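## Task

A slant-cut wooden offcut rests loose on the palm of the upturned hand. Rotate it inside the hand until its orientation matches both goal pictures. Only this hand may touch it; the wrist camera, its post and the arm's final link count as hand. The task fails if the piece touches anything else or leaves the hand. To finish, let it settle and stay still on the palm or fingers, clear of the wrist, camera and post. The palm must face straight up, and no hand motor may read moving or overload or be building toward a shutdown (a motor dead from the very start is exempt). Then declare the job done. The hand is then opened, and the orientation must still be right with the hand open. Anything the robot alone holds in place, other than the piece simply resting on the open hand, does not count.

## Robot and tools

Robot: one arm ending in a right hand with 16 motors. Each of index, middle and ring has _mcp (knuckle bend), _abd (sideways swing away from the thumb toward +1), _pip (middle hinge) and _dip (last hinge). The thumb has thumb_cmc (swings it from beside the palm to in front of it), thumb_axl (rolls it about its length), and thumb_mcp and thumb_ipl (bend it). Degrees at +1 / -1, and the number that means straight: finger _mcp +128/-18, -0.75; _abd +60/-60, 0.00; _pip +108/-29, -0.58; _dip +117/-21, -0.70; thumb_cmc +120/-20, -0.71; thumb_axl +140/-27, -0.68; thumb_mcp +109/-69, -0.23; thumb_ipl +108/-77, -0.17. Fingertips carry grippy rubber caps; other hand surfaces are slippery.

Frames. Scene frame: origin on the table under the arm base, +z up, +y to the left when looking along +x. Reported positions are in metres, orientation as quaternion wxyz. Hand point: a spot in front of the palm where thumb tip meets index and middle tips. Its axes: +z runs along the straight fingers toward the tips; +x crosses the palm away from the thumb; +y points out of the palm face, which sits at y = -0.062 m. Knuckles are at z = -0.017 m, and straight fingertips reach 0.139 m beyond. Palm facing straight up means hand +y points along scene +z. A rigid mast at the wrist, on the palm side, occupies x +0.05 to +0.10, z -0.16 to -0.11, out to y = +0.06 m; the piece must not rest on it.

Row layout (shared by both motion tools): one arm, one flat list of 24 numbers, each in [-1, 1]. In order: dx, dy, dz, rx, ry, rz, then the 16 hinge numbers in the order index_mcp, index_abd, index_pip, index_dip, middle_mcp, middle_abd, middle_pip, middle_dip, ring_mcp, ring_abd, ring_pip, ring_dip, thumb_cmc, thumb_axl, thumb_mcp, thumb_ipl, then current_limit, speed. The first six are an offset, not a pose, expressed in the hand point's own axes and measured from the hand point's measured pose when the action starts; 1.0 equals 0.6 m of travel or 180 degrees, and rx, ry, rz form a single rotation vector. All zeros keeps the hand where it is. The 16 hinge numbers are absolute goal angles scaled linearly between each hinge's stops. current_limit maps -1..+1 to 0..550 mA (floor 11 mA); speed gives hinge set-point speed of (speed+1)/2 times 5.9 rad/s. They begin at +0.4 and -0.6 and persist until changed. A low current limit also slows and may weaken fingers.

execute_actions(actions): a list of actions; each action is a table of up to 15 rows, one row per 1/30 s step, so an action lasts 0.5 s; if fewer rows are given the last repeats. Every row in an action is measured from that action's start pose, not from the row before; the first action of a call starts from the last reported pose. Each step the command is clipped to 100 mm and 16 degrees from the measured pose, and motion lags about 0.17 s. An empty list just returns state and images.

move(target, speed, stop_force, blocking): target is one 24-number row; its offset is counted from the pose in the latest result that showed one, and the hand numbers are sent at the start. speed is m/s, 0.002 to 0.5 (default 0.25); turning is capped at twice that in rad/s. The path lasts 0.5 to 10 s. stop_force, 9 to 40 N, ends the path on a felt push; use it only for slow, non-turning moves, and leave it off when pulling away from a contact. blocking=false returns after 0.5 s; then use wait or stop before sending more. The result adds a move: line (done, off_target, moving, held, fault, contact) with limits notes and distance from target.

wait(seconds): 0 to 10, robot keeps last command. stop(): brakes a running move. zoom_image(camera, region): camera cam_high or cam_wrist, region [x0, y0, x1, y1] in pixels, at most 504 by 504. show_instructions(): shows the goal pictures. finished_scene(scene): ends scene 1 or 2 and reports success; irreversible.

Results: hand point pose and velocities (m/s, rad/s); Hand target (where the controller is heading); pose unreachable (clearance check altered a command); step readings, with HELD marking held-back steps; per motor, in the hinge order above: hand_goal, hand_measured, hand_current_ma (positive pushes toward -1), hand_state (moving, goal, blocked, overload); hand_current_limit and hand_speed. Wrist force and torque are along hand point axes, noisy by a few N, saturating near 50 N. Cameras: cam_high (fixed, 504x504) and cam_wrist (fisheye on the hand, 504x504), with calibrations given.

Avoid: drops or the piece touching anything but the hand; anything going off the table; hard contacts. A motor held at 495 mA or more accumulates seconds and shuts down after 5 s for 10 s, so do not squeeze hard for long. Joint torque at its limit or any outside force of 150 N stops the arm for 10 s and drops the rest of the call, as does a HAND FAULT line; during a stop new hand numbers are lost. MOTOR HOT appears at 70 °C and an OVER-TEMPERATURE FAULT braking stop at 85 °C. Loose objects may get an occasional small shove. Before declaring done, return the palm face-up, relax fingers gently and check every motor reads goal or blocked without high current.

Each tool is called by a JSON object that holds its "api" and its "payload".

Reference images:

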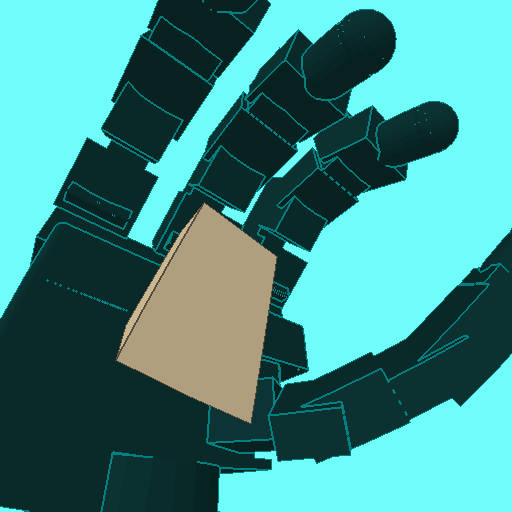

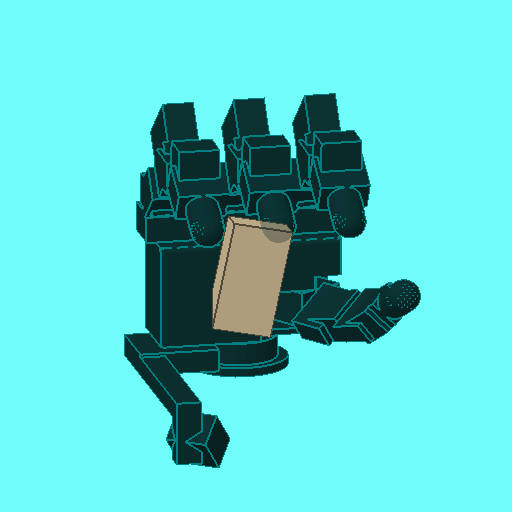

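## Session

I'll start by checking the current state.

{"api": "execute_actions", "payload": {"actions": []}}

Scene clock: 0.00 s.
end_effector_position=(+0.5985, +0.0863, +0.4655) hand_goal=(-0.046, +0.000, +0.008, -0.280, -0.046, +0.000, +0.008, -0.280, -0.046, +0.000, +0.008, -0.280, +0.104, -0.266, -0.032, +0.018) hand_measured=(-0.060, +0.000, +0.006, -0.282, -0.064, +0.000, +0.006, -0.282, -0.062, +0.000, +0.006, -0.282, +0.090, -0.270, -0.034, +0.016) hand_current_ma=(-80, +0, -15, -14, -95, +0, -13, -12, -90, +0, -13, -12, -77, -26, -13, -11) hand_state=(goal, goal, goal, goal, goal, goal, goal, goal, goal, goal, goal, goal, goal, goal, goal, goal) hand_current_limit=0.40 hand_speed=-0.60 end_effector_quat_wxyz=(+0.482, +0.455, +0.530, +0.529) end_effector_velocity=(-0.000, +0.001, +0.001) end_effector_angular_velocity=(+0.001, -0.001, +0.001)
Joint positions: [-0.141 -1.191  2.23  -4.208 -1.302 -0.027]
Joint velocities: [ 0.001 -0.001 -0.    -0.    -0.001  0.002]
Wrist force (N, on the end effector, along its own x y z axes, offset not removed): no reading
Wrist torque (N m, same axes, about the end effector's origin, offset not removed): no reading
Hand target: +0.599, +0.086, +0.466; +0.482, +0.455, +0.530, +0.529

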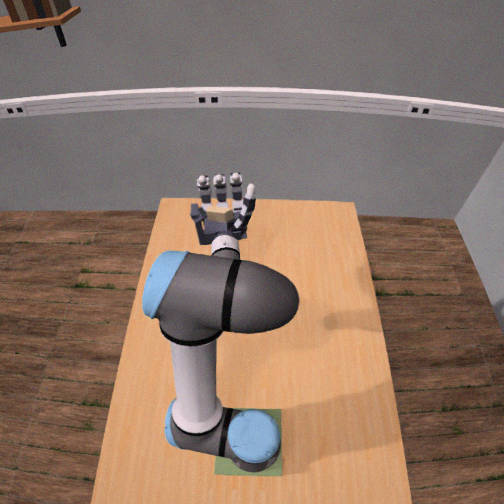

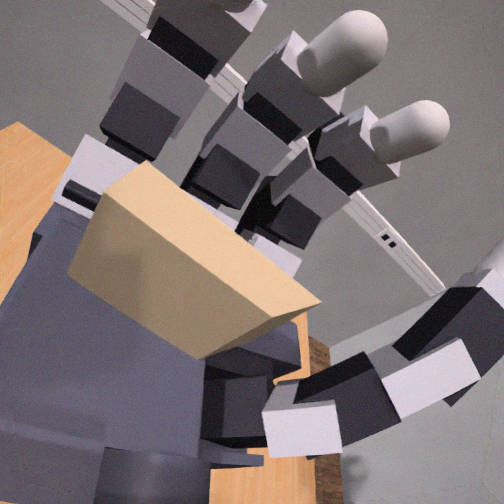

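{"api": "zoom_image", "payload": {"camera": "cam_high", "region": [170, 160, 280, 270]}}

{"api": "show_instructions", "payload": {}}

{"api": "zoom_image", "payload": {"camera": "cam_wrist", "region": [40, 130, 350, 400]}}

Region (170, 160, 280, 270) of cam_high's 504x504 image, scaled by 4.582, with more detail than that image has.

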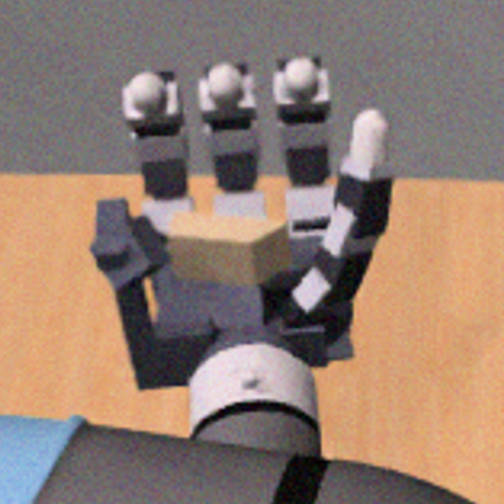

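Reference images for this scene: goal picture from the wrist camera place, goal picture looking into the palm.

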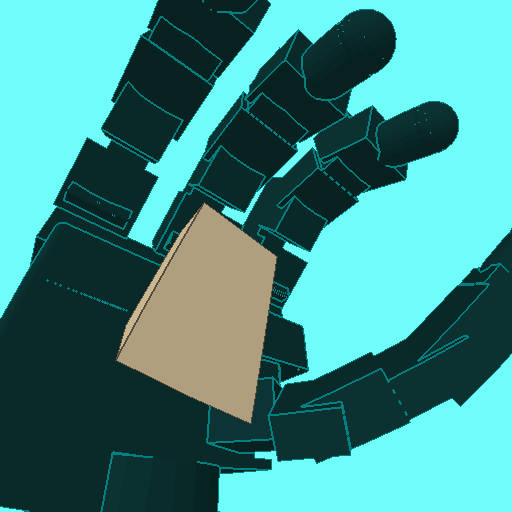

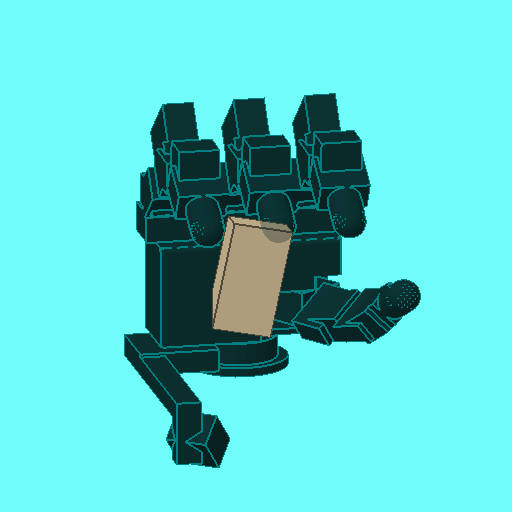

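Region (40, 130, 350, 400) of cam_wrist's 504x504 image, scaled by 1.626, with more detail than that image has; it fills the top 439 rows of this view, and the rest is white.

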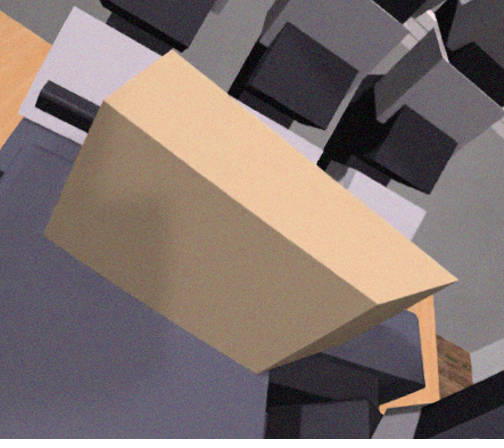

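{"api": "move", "payload": {"target": [0,0,0,0.07,0,0, 0.42,0,0.008,-0.28, 0.42,0,0.008,-0.28, 0.42,0,0.008,-0.28, 0.104,-0.266,-0.032,0.018, 0.4,-0.6], "speed": 0.1}}

Scene clock: 121.50 s.
end_effector_position=(+0.5985, +0.0864, +0.4655) hand_goal=(+0.420, +0.000, +0.008, -0.280, +0.420, +0.000, +0.008, -0.280, +0.420, +0.000, +0.008, -0.280, +0.104, -0.266, -0.032, +0.018) hand_measured=(+0.416, +0.000, +0.008, -0.282, +0.416, +0.000, +0.008, -0.282, +0.416, +0.000, +0.008, -0.282, +0.090, -0.270, -0.034, +0.016) hand_current_ma=(-19, +0, -5, -12, -22, +0, -4, -11, -21, +0, -4, -11, -77, -26, -7, -10) hand_state=(goal, goal, goal, goal, goal, goal, goal, goal, goal, goal, goal, goal, goal, goal, goal, goal) hand_current_limit=0.40 hand_speed=-0.60 end_effector_quat_wxyz=(+0.430, +0.505, +0.584, +0.467) end_effector_velocity=(+0.000, -0.000, +0.001) end_effector_angular_velocity=(-0.002, +0.013, -0.000)
Joint positions: [-0.147 -1.391  2.294 -3.847 -1.309 -0.088]
Joint velocities: [-0.    -0.014  0.001  0.026 -0.001 -0.003]
Wrist force (N, on the end effector, along its own x y z axes, offset not removed): [1.0 0.7 2.6]
Wrist torque (N m, same axes, about the end effector's origin, offset not removed): [-0.27 -0.09 -0.10]
Hand target: +0.599, +0.086, +0.466; +0.430, +0.505, +0.585, +0.467
Off the commanded pose: 0.000 m, 0 deg.
move: done
camera_calibration (this result's frames):
cam_wrist: T_world_to_cam=[[0.201267, -0.737352, 0.644829, -0.327359], [-0.767223, -0.527935, -0.364216, 0.627853], [0.608983, -0.421423, -0.671969, 0.10961], [0, 0, 0, 1]] pos_world=[0.480839, 0.136279, 0.51342]

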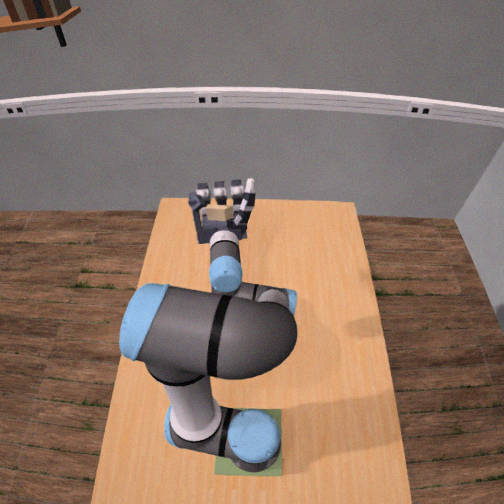

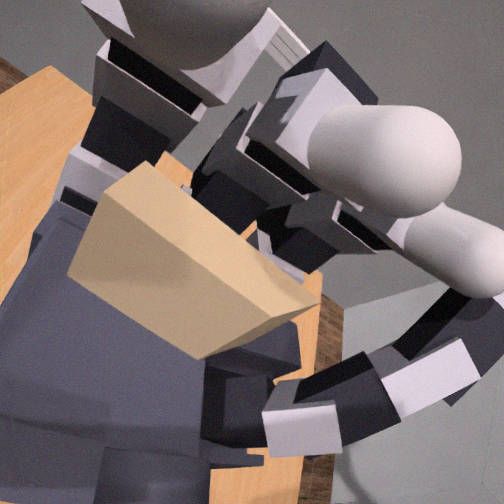

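{"api": "move", "payload": {"target": [0,0,0,0.05,0,0, 0.42,0,0.008,-0.28, 0.42,0,0.008,-0.28, 0.42,0,0.008,-0.28, 0.104,-0.266,-0.032,0.018, 0.4,-0.6], "speed": 0.08}}

Scene clock: 130.83 s.
end_effector_position=(+0.5984, +0.0864, +0.4655) hand_goal=(+0.420, +0.000, +0.008, -0.280, +0.420, +0.000, +0.008, -0.280, +0.420, +0.000, +0.008, -0.280, +0.104, -0.266, -0.032, +0.018) hand_measured=(+0.416, +0.000, +0.008, -0.282, +0.416, +0.000, +0.008, -0.282, +0.416, +0.000, +0.008, -0.282, +0.090, -0.270, -0.032, +0.016) hand_current_ma=(-19, +0, -5, -12, -24, +0, -4, -11, -22, +0, -4, -11, -76, -26, -2, -9) hand_state=(goal, goal, goal, goal, goal, goal, goal, goal, goal, goal, goal, goal, goal, goal, goal, goal) hand_current_limit=0.40 hand_speed=-0.60 end_effector_quat_wxyz=(+0.390, +0.537, +0.619, +0.421) end_effector_velocity=(+0.000, +0.000, -0.001) end_effector_angular_velocity=(-0.003, +0.016, +0.001)
Joint positions: [-0.145 -1.529  2.296 -3.551 -1.327 -0.127]
Joint velocities: [-0.    -0.012 -0.001  0.03  -0.    -0.006]
Wrist force (N, on the end effector, along its own x y z axes, offset not removed): [1.7 -0.3 0.3]
Wrist torque (N m, same axes, about the end effector's origin, offset not removed): [-0.24 -0.21 -0.04]
Hand target: +0.598, +0.086, +0.466; +0.389, +0.537, +0.619, +0.420
Off the commanded pose: 0.000 m, 0 deg.
move: done
camera_calibration (this result's frames):
cam_wrist: T_world_to_cam=[[0.29535, -0.726671, 0.620256, -0.373135], [-0.81593, -0.529592, -0.231928, 0.595517], [0.497018, -0.437586, -0.749327, 0.214059], [0, 0, 0, 1]] pos_world=[0.489714, 0.137904, 0.529956]

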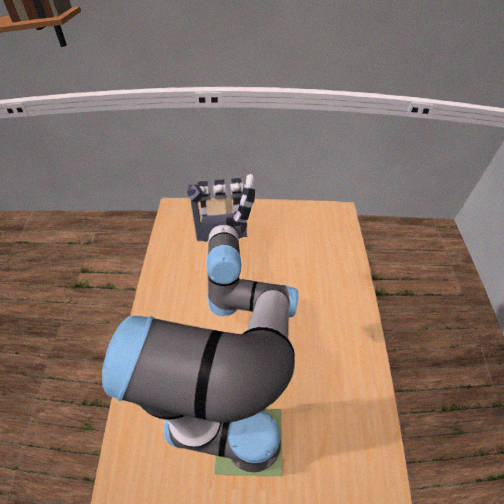

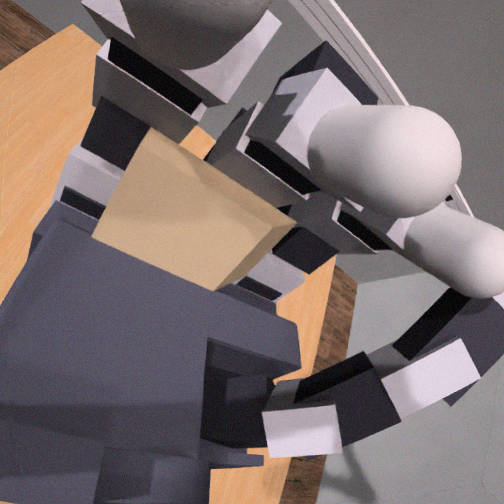

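{"api": "zoom_image", "payload": {"camera": "cam_wrist", "region": [40, 90, 340, 340]}}

{"api": "zoom_image", "payload": {"camera": "cam_high", "region": [170, 160, 280, 270]}}

Region (40, 90, 340, 340) of cam_wrist's 504x504 image, scaled by 1.680, with more detail than that image has.

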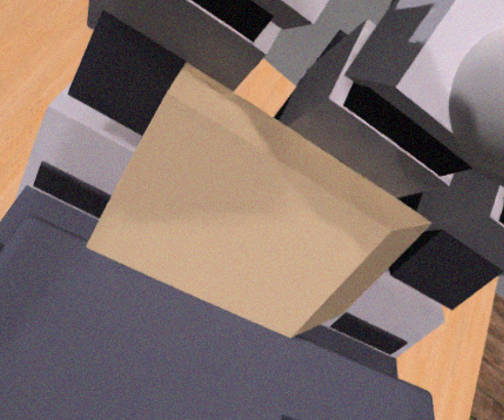

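Region (170, 160, 280, 270) of cam_high's 504x504 image, scaled by 4.582, with more detail than that image has.

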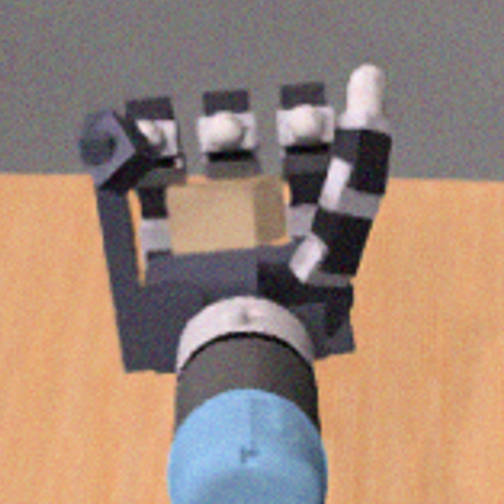

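{"api": "execute_actions", "payload": {"actions": [[[0,0,0,0,0,0, 0.75,0,0.008,-0.28, 0.75,0,0.008,-0.28, 0.75,0,0.008,-0.28, 0.104,-0.266,-0.032,0.018, 0.4,-0.7]],[[0,0,0,0,0,0, 0.75,0,0.008,-0.28, 0.75,0,0.008,-0.28, 0.75,0,0.008,-0.28, 0.104,-0.266,-0.032,0.018, 0.4,-0.7]]]}}

Scene clock: 163.87 s.
end_effector_position=(+0.5984, +0.0864, +0.4655) hand_goal=(+0.750, +0.000, +0.008, -0.280, +0.750, +0.000, +0.008, -0.280, +0.750, +0.000, +0.008, -0.280, +0.104, -0.266, -0.032, +0.018) hand_measured=(+0.690, +0.018, +0.000, -0.282, +0.740, +0.000, +0.008, -0.282, +0.740, +0.000, +0.008, -0.282, +0.072, -0.264, -0.050, +0.016) hand_current_ma=(-337, +75, -41, -12, -58, +0, -4, -11, -51, +0, -4, -11, -159, +6, -112, -9) hand_state=(blocked, goal, goal, goal, goal, goal, goal, goal, goal, goal, goal, goal, blocked, goal, goal, goal) hand_current_limit=0.40 hand_speed=-0.70 end_effector_quat_wxyz=(+0.390, +0.537, +0.619, +0.421) end_effector_velocity=(+0.000, -0.001, -0.000) end_effector_angular_velocity=(-0.000, +0.001, -0.001)
Joint positions: [-0.145 -1.529  2.296 -3.551 -1.327 -0.127]
Joint velocities: [-0.002  0.     0.     0.     0.001 -0.001]
Wrist force (N, on the end effector, along its own x y z axes, offset not removed): [2.1 -0.7 -0.6]
Wrist torque (N m, same axes, about the end effector's origin, offset not removed): [-0.28 -0.10 0.10]
Hand target: +0.598, +0.086, +0.466; +0.390, +0.537, +0.619, +0.421
Off the commanded pose: 0.000 m, 0 deg.
Step readings (end_effector_position; steps 1 to 15: 1st action; 16 to 30: 2nd action):
0: (+0.5985, +0.0864, +0.4655)
1: (+0.5985, +0.0864, +0.4655)
2: (+0.5984, +0.0864, +0.4656)
4: (+0.5984, +0.0864, +0.4657)
8: (+0.5984, +0.0864, +0.4657)
15: (+0.5984, +0.0864, +0.4656)
16: (+0.5984, +0.0864, +0.4655)
17: (+0.5984, +0.0864, +0.4655)
19: (+0.5984, +0.0864, +0.4655)
23: (+0.5984, +0.0864, +0.4655)
30: end_effector_position above
camera_calibration (this result's frames):
cam_wrist: T_world_to_cam=[[0.295359, -0.726652, 0.620275, -0.373145], [-0.815921, -0.52961, -0.231917, 0.595515], [0.497027, -0.437596, -0.749316, 0.214072], [0, 0, 0, 1]] pos_world=[0.489706, 0.137921, 0.52997]

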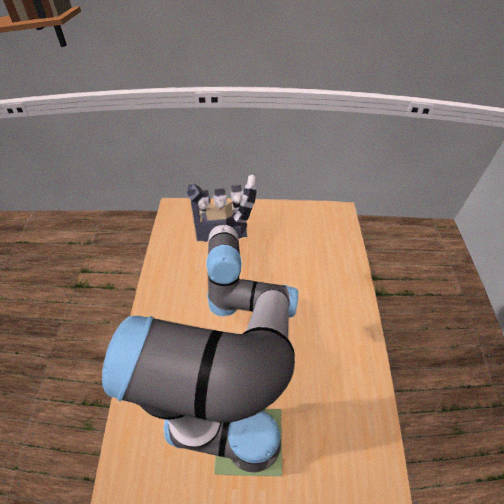

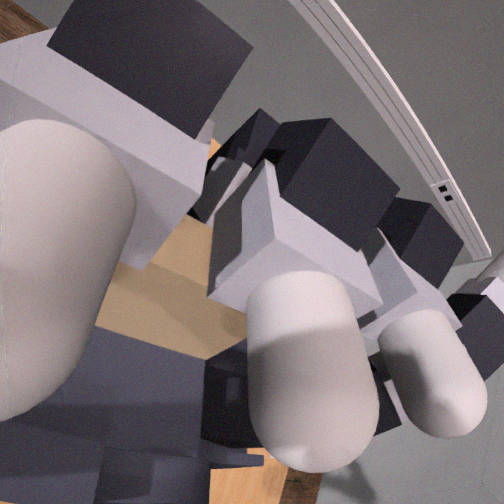

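{"api": "zoom_image", "payload": {"camera": "cam_high", "region": [170, 160, 280, 270]}}

{"api": "zoom_image", "payload": {"camera": "cam_wrist", "region": [60, 180, 300, 400]}}

Region (170, 160, 280, 270) of cam_high's 504x504 image, scaled by 4.582, with more detail than that image has.

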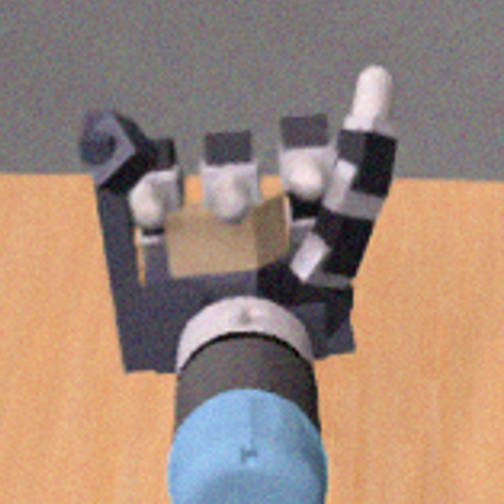

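Region (60, 180, 300, 400) of cam_wrist's 504x504 image, scaled by 2.100, with more detail than that image has; it fills the top 462 rows of this view, and the rest is white.

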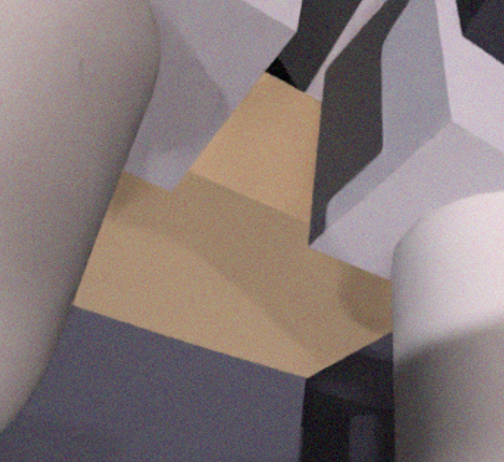

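{"api": "move", "payload": {"target": [0,0,0,-0.045,0,0, 0.6,0,0.008,-0.28, 0.74,0,0.008,-0.28, 0.74,0,0.008,-0.28, 0.104,-0.266,-0.032,0.018, 0.4,-0.6], "speed": 0.12}}

{"api": "execute_actions", "payload": {"actions": [[[0,0,0,0,0,0, -0.046,0,0.008,-0.28, -0.315,0,0.008,-0.116, -0.046,0,0.008,-0.28, 0.104,-0.266,-0.032,0.018, 0.4,-0.2]],[[0,0,0,0,0,0, -0.046,0,0.008,-0.28, -0.315,0,0.008,-0.116, -0.046,0,0.008,-0.28, 0.104,-0.266,-0.032,0.018, 0.4,-0.2],[0,0,0,0,0,0, -0.046,0,0.008,-0.28, -0.315,0,0.008,-0.116, -0.046,0,0.008,-0.28, 0.104,-0.266,-0.032,0.018, 0.4,-0.2],[0,0,0,0,0,0, -0.046,0,0.008,-0.28, -0.315,0,0.008,-0.116, -0.046,0,0.008,-0.28, 0.104,-0.266,-0.032,0.018, 0.4,-0.2],[0,0,0,0,0,0, -0.046,0,0.008,-0.28, -0.315,0,0.008,-0.116, -0.046,0,0.008,-0.28, 0.104,-0.266,-0.032,0.018, 0.4,-0.2],[0,0,0,0,0,0, -0.046,0,0.008,-0.28, -0.315,0,0.008,-0.116, -0.046,0,0.008,-0.28, 0.104,-0.266,-0.032,0.018, 0.4,-0.2],[0,0,0,0,0,0, -0.046,0,0.008,-0.28, -0.315,0,0.95,-0.116, -0.046,0,0.008,-0.28, 0.104,-0.266,-0.032,0.018, 0.4,-0.2]],[[0,0,0,0,0,0, -0.046,0,0.008,-0.28, -0.315,0,0.95,-0.116, -0.046,0,0.008,-0.28, 0.104,-0.266,-0.032,0.018, 0.4,-0.2]]]}}

Scene clock: 284.90 s.
end_effector_position=(+0.5984, +0.0862, +0.4655) hand_goal=(+0.600, +0.000, +0.008, -0.280, +0.740, +0.000, +0.008, -0.280, +0.740, +0.000, +0.008, -0.280, +0.104, -0.266, -0.032, +0.018) hand_measured=(+0.602, +0.004, +0.006, -0.282, +0.738, +0.000, +0.008, -0.282, +0.740, +0.000, +0.008, -0.282, +0.088, -0.266, -0.032, +0.016) hand_current_ma=(+7, +18, -5, -10, -11, +0, -4, -11, -4, +0, -4, -11, -78, +6, -4, -9) hand_state=(goal, goal, goal, goal, goal, goal, goal, goal, goal, goal, goal, goal, goal, goal, goal, goal) hand_current_limit=0.40 hand_speed=-0.60 end_effector_quat_wxyz=(+0.426, +0.508, +0.588, +0.463) end_effector_velocity=(+0.000, -0.001, -0.000) end_effector_angular_velocity=(+0.001, -0.011, -0.003)
Joint positions: [-0.147 -1.405  2.296 -3.819 -1.31  -0.092]
Joint velocities: [-0.002  0.011 -0.002 -0.021 -0.     0.003]
Wrist force (N, on the end effector, along its own x y z axes, offset not removed): [2.3 -1.6 -2.2]
Wrist torque (N m, same axes, about the end effector's origin, offset not removed): [-0.31 -0.17 -0.05]
Hand target: +0.598, +0.086, +0.466; +0.426, +0.508, +0.588, +0.463
Off the commanded pose: 0.000 m, 0 deg.
move: done
camera_calibration (this result's frames):
cam_wrist: T_world_to_cam=[[0.210543, -0.736287, 0.643081, -0.332292], [-0.773082, -0.528034, -0.35146, 0.625313], [0.598344, -0.423157, -0.680384, 0.119995], [0, 0, 0, 1]] pos_world=[0.481582, 0.136302, 0.515106]

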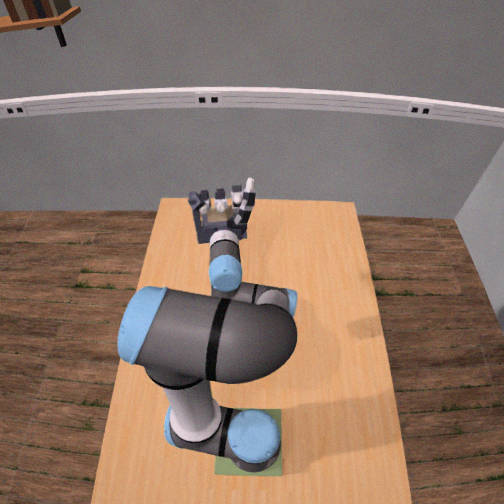

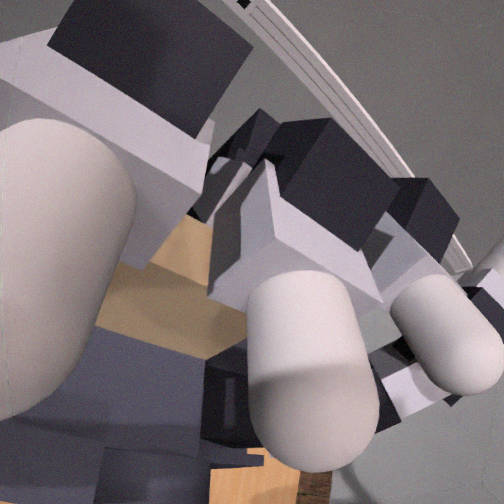

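Scene clock: 286.40 s.
end_effector_position=(+0.5985, +0.0862, +0.4655) hand_goal=(-0.046, +0.000, +0.008, -0.280, -0.316, +0.000, +0.950, -0.116, -0.046, +0.000, +0.008, -0.280, +0.104, -0.266, -0.032, +0.018) hand_measured=(-0.052, +0.004, +0.008, -0.282, -0.324, +0.000, +0.934, -0.118, -0.052, +0.000, +0.008, -0.282, +0.088, -0.266, -0.032, +0.016) hand_current_ma=(-31, +17, -2, -10, -44, +0, +17, -10, -36, +0, -1, -10, -78, +6, -4, -9) hand_state=(goal, goal, goal, goal, goal, goal, moving, goal, goal, goal, goal, goal, goal, goal, goal, goal) hand_current_limit=0.40 hand_speed=-0.20 end_effector_quat_wxyz=(+0.426, +0.508, +0.588, +0.463) end_effector_velocity=(-0.000, +0.000, +0.000) end_effector_angular_velocity=(-0.000, -0.000, +0.001)
Joint positions: [-0.147 -1.405  2.296 -3.819 -1.31  -0.092]
Joint velocities: [ 0.001 -0.001 -0.     0.    -0.     0.   ]
Wrist force (N, on the end effector, along its own x y z axes, offset not removed): [2.2 0.1 -0.3]
Wrist torque (N m, same axes, about the end effector's origin, offset not removed): [-0.08 -0.19 0.00]
Hand target: +0.598, +0.086, +0.466; +0.426, +0.508, +0.588, +0.463
Off the commanded pose: 0.000 m, 0 deg.
Step readings (end_effector_position; steps 1 to 15: 1st action; 16 to 30: 2nd action; 31 to 45: 3rd action):
0: (+0.5984, +0.0862, +0.4655)
1: (+0.5985, +0.0862, +0.4655)
2: (+0.5985, +0.0862, +0.4655)
4: (+0.5985, +0.0862, +0.4655)
8: (+0.5985, +0.0862, +0.4655)
15: (+0.5985, +0.0862, +0.4655)
16: (+0.5985, +0.0862, +0.4655)
17: (+0.5985, +0.0862, +0.4655)
19: (+0.5985, +0.0862, +0.4655)
23: (+0.5985, +0.0862, +0.4655)
30: (+0.5985, +0.0862, +0.4655)
31: (+0.5985, +0.0862, +0.4655)
32: (+0.5985, +0.0862, +0.4655)
34: (+0.5985, +0.0862, +0.4655)
38: (+0.5985, +0.0862, +0.4655)
45: end_effector_position above
camera_calibration (this result's frames):
cam_wrist: T_world_to_cam=[[0.210522, -0.736359, 0.643005, -0.332253], [-0.773084, -0.527985, -0.351529, 0.625357], [0.598349, -0.423092, -0.68042, 0.119985], [0, 0, 0, 1]] pos_world=[0.481607, 0.136287, 0.515112]

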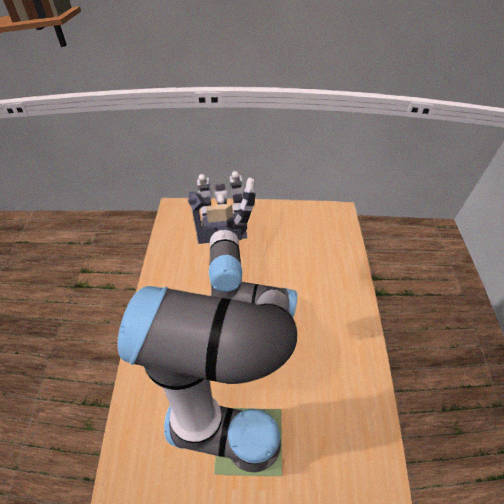

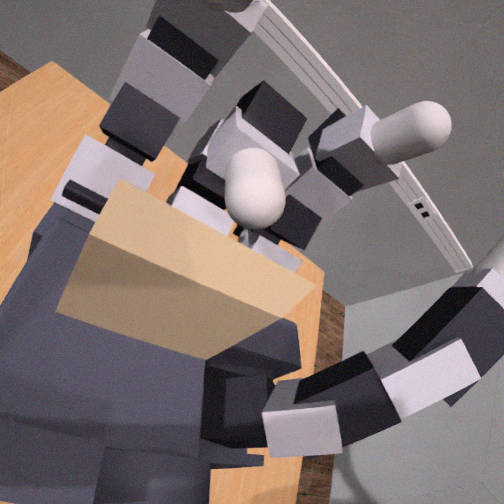

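{"api": "move", "payload": {"target": [0,0,0,0.045,0,0, -0.046,0,0.008,-0.28, -0.30,0,0.95,0.10, -0.046,0,0.008,-0.28, 0.104,-0.266,-0.032,0.018, 0.4,-0.4], "speed": 0.08}}

Scene clock: 324.63 s.
end_effector_position=(+0.5984, +0.0862, +0.4655) hand_goal=(-0.046, +0.000, +0.008, -0.280, -0.300, +0.000, +0.950, +0.100, -0.046, +0.000, +0.008, -0.280, +0.104, -0.266, -0.032, +0.018) hand_measured=(-0.052, +0.004, +0.008, -0.282, -0.320, +0.000, +0.950, +0.098, -0.054, +0.000, +0.008, -0.282, +0.090, -0.266, -0.032, +0.016) hand_current_ma=(-36, +17, -2, -10, -104, +0, -5, -10, -40, +0, -1, -10, -77, +6, -3, -9) hand_state=(goal, goal, goal, goal, goal, goal, goal, goal, goal, goal, goal, goal, goal, goal, goal, goal) hand_current_limit=0.40 hand_speed=-0.40 end_effector_quat_wxyz=(+0.390, +0.537, +0.619, +0.421) end_effector_velocity=(+0.000, -0.000, +0.001) end_effector_angular_velocity=(-0.003, +0.014, -0.001)
Joint positions: [-0.146 -1.528  2.296 -3.552 -1.327 -0.127]
Joint velocities: [-0.001 -0.013 -0.003  0.03  -0.002 -0.005]
Wrist force (N, on the end effector, along its own x y z axes, offset not removed): [1.3 -0.6 0.2]
Wrist torque (N m, same axes, about the end effector's origin, offset not removed): [-0.17 -0.04 0.06]
Hand target: +0.598, +0.086, +0.466; +0.389, +0.537, +0.619, +0.420
Off the commanded pose: 0.000 m, 0 deg.
move: done
camera_calibration (this result's frames):
cam_wrist: T_world_to_cam=[[0.294944, -0.726817, 0.620278, -0.372998], [-0.815981, -0.529359, -0.232281, 0.595594], [0.497176, -0.437625, -0.7492, 0.213837], [0, 0, 0, 1]] pos_world=[0.489692, 0.137762, 0.529915]

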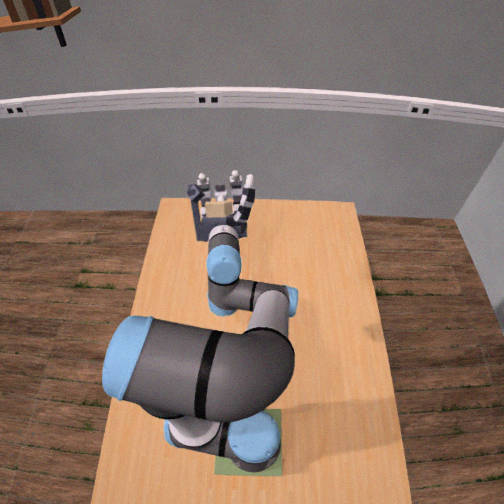

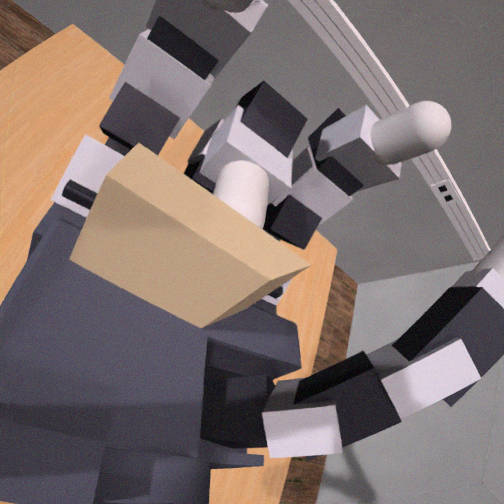

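{"api": "execute_actions", "payload": {"actions": [[[0,0,0,0,0,0, -0.046,0,0.008,-0.28, -0.27,0,0.94,0.08, -0.046,0,0.008,-0.28, 0.104,-0.266,-0.032,0.018, 0.4,-0.4],[0,0,0,0,0,0, -0.046,0,0.008,-0.28, -0.27,0,0.94,0.08, -0.046,0,0.008,-0.28, 0.104,-0.266,-0.032,0.018, 0.4,-0.4],[0,0,0,0,0,0, -0.046,0,0.008,-0.28, -0.24,0,0.93,0.06, -0.046,0,0.008,-0.28, 0.104,-0.266,-0.032,0.018, 0.4,-0.4],[0,0,0,0,0,0, -0.046,0,0.008,-0.28, -0.24,0,0.93,0.06, -0.046,0,0.008,-0.28, 0.104,-0.266,-0.032,0.018, 0.4,-0.4],[0,0,0,0,0,0, -0.046,0,0.008,-0.28, -0.21,0,0.92,0.04, -0.046,0,0.008,-0.28, 0.104,-0.266,-0.032,0.018, 0.4,-0.4],[0,0,0,0,0,0, -0.046,0,0.008,-0.28, -0.21,0,0.92,0.04, -0.046,0,0.008,-0.28, 0.104,-0.266,-0.032,0.018, 0.4,-0.4],[0,0,0,0,0,0, -0.046,0,0.008,-0.28, -0.18,0,0.91,0.02, -0.046,0,0.008,-0.28, 0.104,-0.266,-0.032,0.018, 0.4,-0.4],[0,0,0,0,0,0, -0.046,0,0.008,-0.28, -0.18,0,0.91,0.02, -0.046,0,0.008,-0.28, 0.104,-0.266,-0.032,0.018, 0.4,-0.4],[0,0,0,0,0,0, -0.046,0,0.008,-0.28, -0.15,0,0.90,0.0, -0.046,0,0.008,-0.28, 0.104,-0.266,-0.032,0.018, 0.4,-0.4],[0,0,0,0,0,0, -0.046,0,0.008,-0.28, -0.15,0,0.90,0.0, -0.046,0,0.008,-0.28, 0.104,-0.266,-0.032,0.018, 0.4,-0.4],[0,0,0,0,0,0, -0.046,0,0.008,-0.28, -0.11,0,0.89,-0.02, -0.046,0,0.008,-0.28, 0.104,-0.266,-0.032,0.018, 0.4,-0.4],[0,0,0,0,0,0, -0.046,0,0.008,-0.28, -0.11,0,0.89,-0.02, -0.046,0,0.008,-0.28, 0.104,-0.266,-0.032,0.018, 0.4,-0.4],[0,0,0,0,0,0, -0.046,0,0.008,-0.28, -0.068,0,0.883,-0.043, -0.046,0,0.008,-0.28, 0.104,-0.266,-0.032,0.018, 0.4,-0.4]],[[0,0,0,0,0,0, -0.046,0,0.008,-0.28, -0.068,0,0.883,-0.043, -0.046,0,0.008,-0.28, 0.104,-0.266,-0.032,0.018, 0.4,-0.4]]]}}

Scene clock: 365.93 s.
end_effector_position=(+0.5984, +0.0862, +0.4655) hand_goal=(-0.046, +0.000, +0.008, -0.280, -0.068, +0.000, +0.882, -0.044, -0.046, +0.000, +0.008, -0.280, +0.104, -0.266, -0.032, +0.018) hand_measured=(-0.052, +0.004, +0.008, -0.282, -0.086, +0.000, +0.890, -0.040, -0.054, +0.000, +0.008, -0.282, +0.090, -0.266, -0.032, +0.016) hand_current_ma=(-37, +17, -2, -10, -100, +0, +36, +21, -41, +0, -1, -10, -76, +5, -2, -9) hand_state=(goal, goal, goal, goal, goal, goal, goal, goal, goal, goal, goal, goal, goal, goal, goal, goal) hand_current_limit=0.40 hand_speed=-0.40 end_effector_quat_wxyz=(+0.390, +0.537, +0.619, +0.421) end_effector_velocity=(-0.000, +0.000, +0.001) end_effector_angular_velocity=(+0.000, -0.002, -0.000)
Joint positions: [-0.146 -1.528  2.296 -3.552 -1.327 -0.127]
Joint velocities: [ 0.    -0.001 -0.    -0.    -0.     0.   ]
Wrist force (N, on the end effector, along its own x y z axes, offset not removed): [1.4 0.8 0.1]
Wrist torque (N m, same axes, about the end effector's origin, offset not removed): [0.09 -0.12 0.07]
Hand target: +0.598, +0.086, +0.466; +0.390, +0.537, +0.619, +0.421
Off the commanded pose: 0.000 m, 0 deg.
Step readings (end_effector_position; steps 1 to 15: 1st action; 16 to 30: 2nd action):
0: (+0.5984, +0.0862, +0.4655)
1: (+0.5984, +0.0862, +0.4655)
2: (+0.5984, +0.0862, +0.4656)
4: (+0.5984, +0.0862, +0.4657)
8: (+0.5984, +0.0862, +0.4657)
15: (+0.5984, +0.0862, +0.4655)
16: (+0.5984, +0.0862, +0.4655)
17: (+0.5984, +0.0862, +0.4655)
19: (+0.5984, +0.0862, +0.4655)
23: (+0.5984, +0.0862, +0.4655)
30: end_effector_position above
camera_calibration (this result's frames):
cam_wrist: T_world_to_cam=[[0.294945, -0.726801, 0.620296, -0.373008], [-0.815978, -0.529368, -0.232271, 0.595592], [0.497179, -0.437641, -0.749188, 0.21385], [0, 0, 0, 1]] pos_world=[0.489685, 0.137774, 0.529928]

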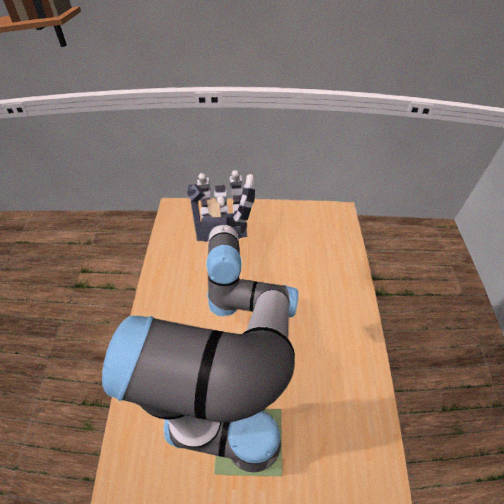

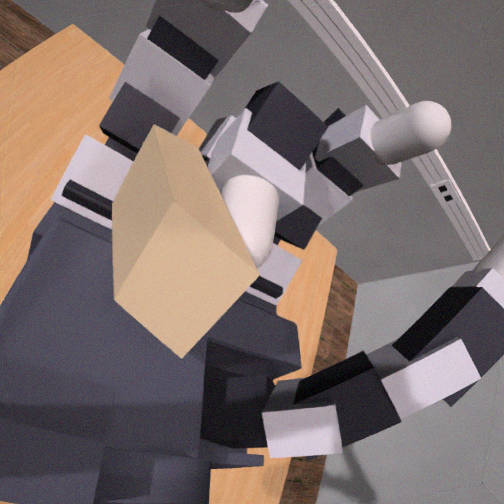

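{"api": "zoom_image", "payload": {"camera": "cam_wrist", "region": [40, 100, 340, 380]}}

{"api": "zoom_image", "payload": {"camera": "cam_high", "region": [170, 160, 280, 270]}}

Region (40, 100, 340, 380) of cam_wrist's 504x504 image, scaled by 1.680, with more detail than that image has; it fills the top 470 rows of this view, and the rest is white.

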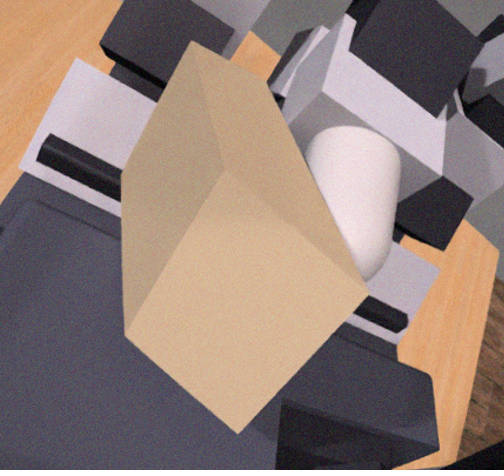

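Region (170, 160, 280, 270) of cam_high's 504x504 image, scaled by 4.582, with more detail than that image has.

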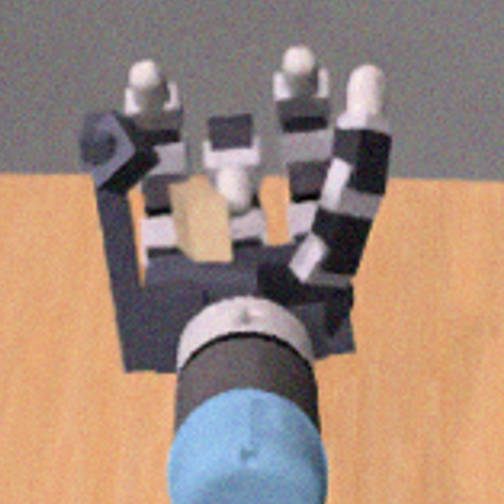

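{"api": "move", "payload": {"target": [0,0,0,-0.085,0,0, -0.046,0,0.008,-0.28, -0.068,0,0.883,-0.043, 0.45,0,-0.2,-0.4, 0.104,-0.266,-0.032,0.018, 0.4,-0.7], "speed": 0.12}}

Scene clock: 487.47 s.
end_effector_position=(+0.5984, +0.0862, +0.4655) hand_goal=(-0.046, +0.000, +0.008, -0.280, -0.068, +0.000, +0.882, -0.044, +0.450, +0.000, -0.200, -0.400, +0.104, -0.266, -0.032, +0.018) hand_measured=(-0.052, +0.004, +0.008, -0.282, -0.082, +0.000, +0.890, -0.040, +0.442, +0.000, -0.198, -0.398, +0.090, -0.266, -0.032, +0.016) hand_current_ma=(-37, +17, -2, -10, -78, +0, +36, +21, -43, +0, +10, +14, -76, +5, -2, -9) hand_state=(goal, goal, goal, goal, goal, goal, goal, goal, goal, goal, goal, goal, goal, goal, goal, goal) hand_current_limit=0.40 hand_speed=-0.70 end_effector_quat_wxyz=(+0.457, +0.480, +0.558, +0.499) end_effector_velocity=(+0.000, -0.000, -0.000) end_effector_angular_velocity=(+0.002, -0.012, -0.000)
Joint positions: [-0.145 -1.288  2.271 -4.04  -1.302 -0.057]
Joint velocities: [ 0.     0.011 -0.004 -0.02  -0.     0.004]
Wrist force (N, on the end effector, along its own x y z axes, offset not removed): [3.3 -1.3 0.1]
Wrist torque (N m, same axes, about the end effector's origin, offset not removed): [-0.34 -0.33 0.10]
Hand target: +0.598, +0.086, +0.466; +0.458, +0.480, +0.557, +0.499
Off the commanded pose: 0.000 m, 0 deg.
move: done
camera_calibration (this result's frames):
cam_wrist: T_world_to_cam=[[0.132449, -0.745509, 0.653203, -0.289441], [-0.72056, -0.524944, -0.453019, 0.640878], [0.680625, -0.41067, -0.606712, 0.035385], [0, 0, 0, 1]] pos_world=[0.476044, 0.135176, 0.500862]

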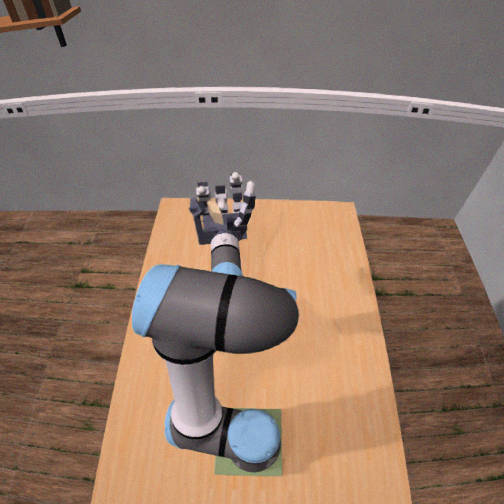

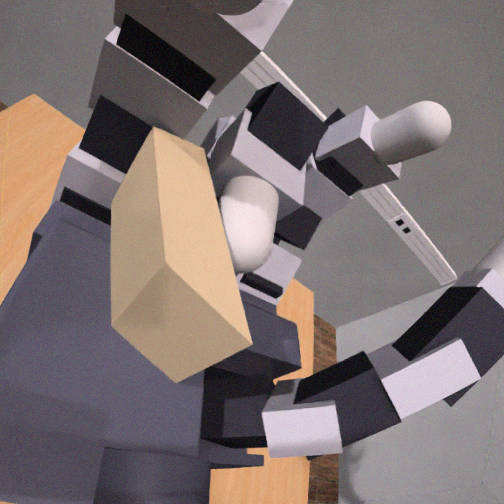

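{"api": "execute_actions", "payload": {"actions": [[[0,0,0,0,0,0, -0.046,0,0.008,-0.28, -0.3,0,-0.3,-0.6, -0.205,0,-0.2,0.39, 0.104,-0.266,-0.032,0.018, 0.4,-0.2]],[[0,0,0,0,0,0, -0.046,0,0.008,-0.28, -0.72,0,-0.5,-0.6, -0.205,-0.6,-0.2,0.39, 0.104,-0.266,-0.032,0.018, 0.4,-0.2]],[[0,0,0,0,0,0, -0.046,0,0.008,-0.28, -0.72,0,-0.5,-0.6, -0.205,-0.6,0.95,0.39, 0.104,-0.266,-0.032,0.018, 0.4,-0.2]],[[0,0,0,0,0,0, -0.046,0,0.008,-0.28, -0.72,0,-0.5,-0.6, -0.205,-0.6,0.95,0.39, 0.104,-0.266,-0.032,0.018, 0.4,-0.2]]]}}

Scene clock: 567.10 s.
end_effector_position=(+0.5984, +0.0862, +0.4655) hand_goal=(-0.046, +0.000, +0.008, -0.280, -0.720, +0.000, -0.500, -0.600, -0.206, -0.600, +0.950, +0.390, +0.104, -0.266, -0.032, +0.018) hand_measured=(-0.052, +0.004, +0.008, -0.282, -0.732, -0.002, -0.500, -0.598, -0.222, -0.598, +0.934, +0.388, +0.090, -0.266, -0.032, +0.016) hand_current_ma=(-37, +17, -2, -10, -64, -13, -3, +11, -85, +8, +18, -11, -76, +5, -2, -9) hand_state=(goal, goal, goal, goal, goal, goal, goal, goal, goal, goal, moving, goal, goal, goal, goal, goal) hand_current_limit=0.40 hand_speed=-0.20 end_effector_quat_wxyz=(+0.457, +0.480, +0.558, +0.499) end_effector_velocity=(-0.000, +0.001, -0.000) end_effector_angular_velocity=(+0.001, +0.001, +0.001)
Joint positions: [-0.145 -1.288  2.271 -4.04  -1.303 -0.057]
Joint velocities: [ 0.002 -0.001  0.001  0.    -0.001  0.001]
Wrist force (N, on the end effector, along its own x y z axes, offset not removed): [1.2 0.9 1.0]
Wrist torque (N m, same axes, about the end effector's origin, offset not removed): [-0.12 0.04 0.01]
Hand target: +0.598, +0.086, +0.465; +0.457, +0.480, +0.558, +0.499
Off the commanded pose: 0.000 m, 0 deg.
Step readings (end_effector_position; steps 1 to 15: 1st action; 16 to 30: 2nd action; 31 to 45: 3rd action; 46 to 60: 4th action):
0: (+0.5985, +0.0862, +0.4655)
1: (+0.5985, +0.0862, +0.4655)
2: (+0.5985, +0.0862, +0.4655)
4: (+0.5985, +0.0862, +0.4655)
8: (+0.5985, +0.0862, +0.4654)
15: (+0.5984, +0.0862, +0.4655)
16: (+0.5984, +0.0862, +0.4655)
17: (+0.5984, +0.0862, +0.4655)
19: (+0.5984, +0.0862, +0.4655)
23: (+0.5984, +0.0862, +0.4655)
30: (+0.5984, +0.0862, +0.4655)
31: (+0.5984, +0.0862, +0.4655)
32: (+0.5984, +0.0862, +0.4655)
34: (+0.5984, +0.0862, +0.4655)
38: (+0.5984, +0.0862, +0.4655)
45: (+0.5984, +0.0862, +0.4655)
46: (+0.5984, +0.0862, +0.4655)
47: (+0.5984, +0.0862, +0.4655)
49: (+0.5984, +0.0862, +0.4655)
53: (+0.5984, +0.0862, +0.4655)
60: end_effector_position above
camera_calibration (this result's frames):
cam_wrist: T_world_to_cam=[[0.132461, -0.745513, 0.653196, -0.289413], [-0.720558, -0.524948, -0.453018, 0.640887], [0.680625, -0.410658, -0.606721, 0.035394], [0, 0, 0, 1]] pos_world=[0.476043, 0.135206, 0.500851]

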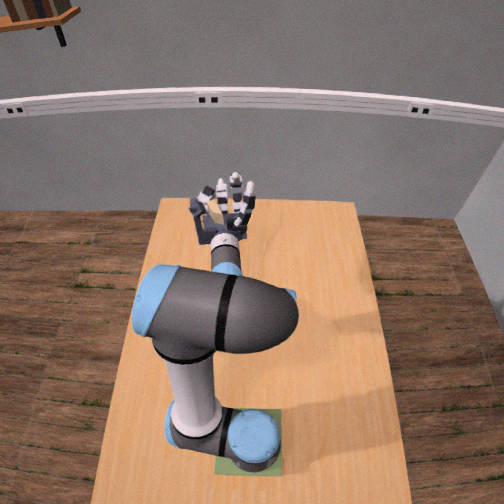

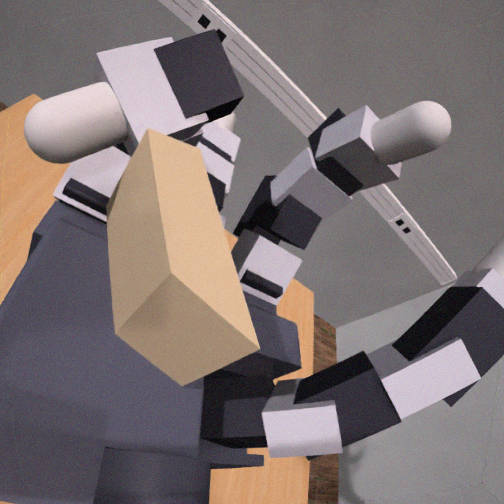

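{"api": "execute_actions", "payload": {"actions": [[[0,0,0,0,0,0, -0.046,0,0.008,-0.28, -0.72,0,-0.5,-0.6, -0.205,0.3,0.95,0.39, 0.104,-0.266,-0.032,0.018, 0.4,-0.6]],[[0,0,0,0,0,0, -0.046,0,0.008,-0.28, -0.72,0,-0.5,-0.6, -0.205,0.3,0.95,0.39, 0.104,-0.266,-0.032,0.018, 0.4,-0.6]]]}}

Scene clock: 577.30 s.
end_effector_position=(+0.5984, +0.0862, +0.4655) hand_goal=(-0.046, +0.000, +0.008, -0.280, -0.720, +0.000, -0.500, -0.600, -0.206, +0.300, +0.950, +0.390, +0.104, -0.266, -0.032, +0.018) hand_measured=(-0.052, +0.004, +0.008, -0.282, -0.732, -0.002, -0.500, -0.598, -0.222, +0.296, +0.950, +0.388, +0.090, -0.266, -0.032, +0.016) hand_current_ma=(-37, +17, -2, -10, -64, -13, -3, +11, -86, -14, -1, -11, -76, +5, -2, -9) hand_state=(goal, goal, goal, goal, goal, goal, goal, goal, goal, goal, goal, goal, goal, goal, goal, goal) hand_current_limit=0.40 hand_speed=-0.60 end_effector_quat_wxyz=(+0.457, +0.480, +0.558, +0.499) end_effector_velocity=(-0.000, -0.001, +0.000) end_effector_angular_velocity=(-0.001, -0.001, -0.002)
Joint positions: [-0.145 -1.288  2.271 -4.04  -1.303 -0.057]
Joint velocities: [-0.001 -0.001  0.    -0.    -0.001 -0.   ]
Wrist force (N, on the end effector, along its own x y z axes, offset not removed): [2.6 -0.2 -2.0]
Wrist torque (N m, same axes, about the end effector's origin, offset not removed): [0.08 -0.28 0.16]
Hand target: +0.598, +0.086, +0.465; +0.457, +0.480, +0.558, +0.499
Off the commanded pose: 0.000 m, 0 deg.
Step readings (end_effector_position; steps 1 to 15: 1st action; 16 to 30: 2nd action):
0: (+0.5984, +0.0862, +0.4655)
1: (+0.5984, +0.0862, +0.4655)
2: (+0.5984, +0.0862, +0.4655)
4: (+0.5984, +0.0862, +0.4655)
8: (+0.5984, +0.0862, +0.4655)
15: (+0.5984, +0.0862, +0.4655)
16: (+0.5984, +0.0862, +0.4655)
17: (+0.5984, +0.0862, +0.4655)
19: (+0.5984, +0.0862, +0.4655)
23: (+0.5984, +0.0862, +0.4655)
30: end_effector_position above
camera_calibration (this result's frames):
cam_wrist: T_world_to_cam=[[0.132461, -0.745513, 0.653196, -0.289413], [-0.720558, -0.524948, -0.453018, 0.640887], [0.680625, -0.410658, -0.60672, 0.0353939], [0, 0, 0, 1]] pos_world=[0.476043, 0.135206, 0.500851]

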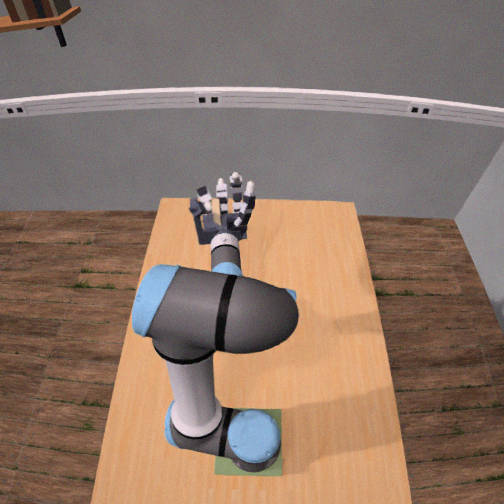

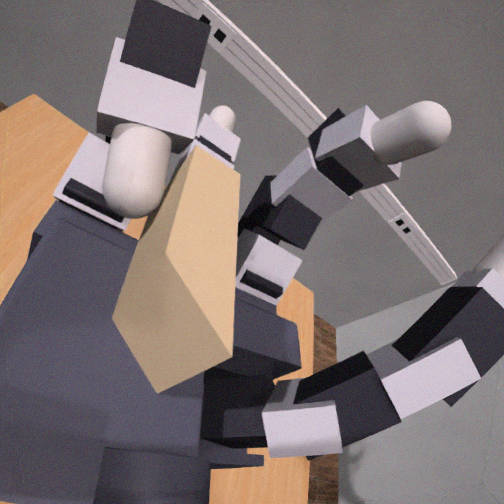

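{"api": "zoom_image", "payload": {"camera": "cam_wrist", "region": [60, 120, 320, 410]}}

Region (60, 120, 320, 410) of cam_wrist's 504x504 image, scaled by 1.738, with more detail than that image has; it fills the left 452 columns of this view, and the rest is white.

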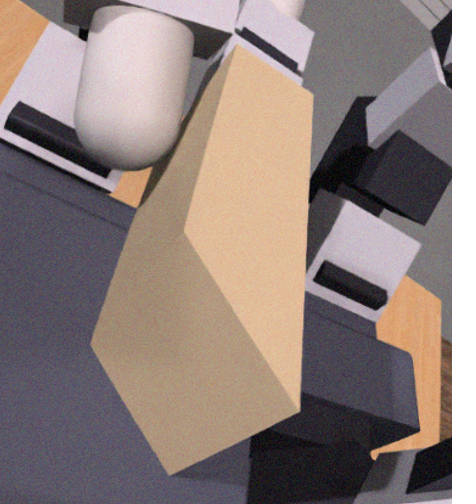

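{"api": "execute_actions", "payload": {"actions": [[[0,0,0,0,0,0, -0.046,0,0.008,-0.28, -0.72,0,-0.5,-0.6, -0.205,0.6,0.95,0.39, -0.45,0.02,0.1,0.5, 0.4,-0.5]],[[0,0,0,0,0,0, -0.046,0,0.008,-0.28, -0.72,0,-0.5,-0.6, -0.205,0.6,0.95,0.39, -0.45,0.02,0.3,0.97, 0.4,-0.5]],[[0,0,0,0,0,0, -0.046,0,0.008,-0.28, -0.72,0,-0.5,-0.6, -0.205,0.6,0.95,0.39, -0.45,0.02,0.3,0.97, 0.4,-0.5]]]}}

Scene clock: 648.47 s.
end_effector_position=(+0.5984, +0.0862, +0.4655) hand_goal=(-0.046, +0.000, +0.008, -0.280, -0.720, +0.000, -0.500, -0.600, -0.206, +0.600, +0.950, +0.390, -0.450, +0.020, +0.300, +0.970) hand_measured=(-0.052, +0.004, +0.008, -0.282, -0.732, -0.002, -0.500, -0.598, -0.222, +0.598, +0.950, +0.388, -0.456, +0.014, +0.298, +0.970) hand_current_ma=(-37, +17, -2, -10, -64, -13, -3, +11, -86, -13, -1, -11, -36, -42, -13, -5) hand_state=(goal, goal, goal, goal, goal, goal, goal, goal, goal, goal, goal, goal, goal, goal, goal, goal) hand_current_limit=0.40 hand_speed=-0.50 end_effector_quat_wxyz=(+0.457, +0.480, +0.558, +0.499) end_effector_velocity=(+0.000, +0.000, +0.001) end_effector_angular_velocity=(+0.001, -0.001, +0.002)
Joint positions: [-0.145 -1.288  2.271 -4.04  -1.303 -0.057]
Joint velocities: [-0.    -0.    -0.001 -0.     0.002  0.001]
Wrist force (N, on the end effector, along its own x y z axes, offset not removed): [1.9 1.3 0.1]
Wrist torque (N m, same axes, about the end effector's origin, offset not removed): [0.07 -0.11 -0.01]
Hand target: +0.598, +0.086, +0.465; +0.457, +0.480, +0.558, +0.499
Off the commanded pose: 0.000 m, 0 deg.
Step readings (end_effector_position; steps 1 to 15: 1st action; 16 to 30: 2nd action; 31 to 45: 3rd action):
0: (+0.5984, +0.0862, +0.4655)
1: (+0.5984, +0.0862, +0.4655)
2: (+0.5984, +0.0862, +0.4655)
4: (+0.5984, +0.0862, +0.4655)
8: (+0.5984, +0.0862, +0.4655)
15: (+0.5984, +0.0862, +0.4655)
16: (+0.5984, +0.0862, +0.4655)
17: (+0.5984, +0.0862, +0.4655)
19: (+0.5984, +0.0862, +0.4655)
23: (+0.5984, +0.0862, +0.4655)
30: (+0.5984, +0.0862, +0.4655)
31: (+0.5984, +0.0862, +0.4655)
32: (+0.5984, +0.0862, +0.4655)
34: (+0.5984, +0.0862, +0.4655)
38: (+0.5984, +0.0862, +0.4655)
45: end_effector_position above
camera_calibration (this result's frames):
cam_wrist: T_world_to_cam=[[0.132461, -0.745513, 0.653196, -0.289413], [-0.720558, -0.524948, -0.453018, 0.640887], [0.680625, -0.410658, -0.60672, 0.0353939], [0, 0, 0, 1]] pos_world=[0.476043, 0.135206, 0.500851]

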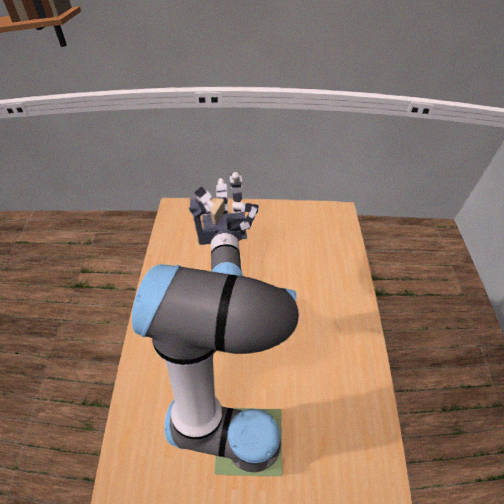

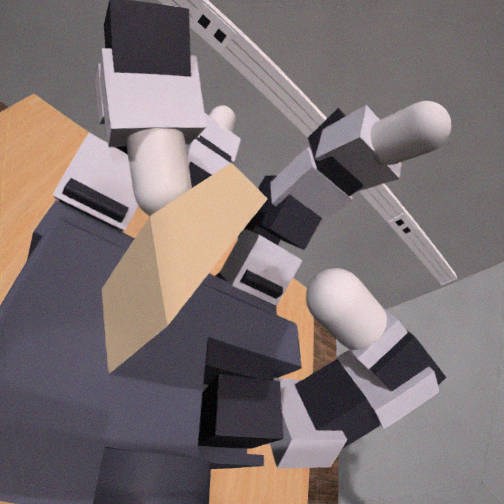

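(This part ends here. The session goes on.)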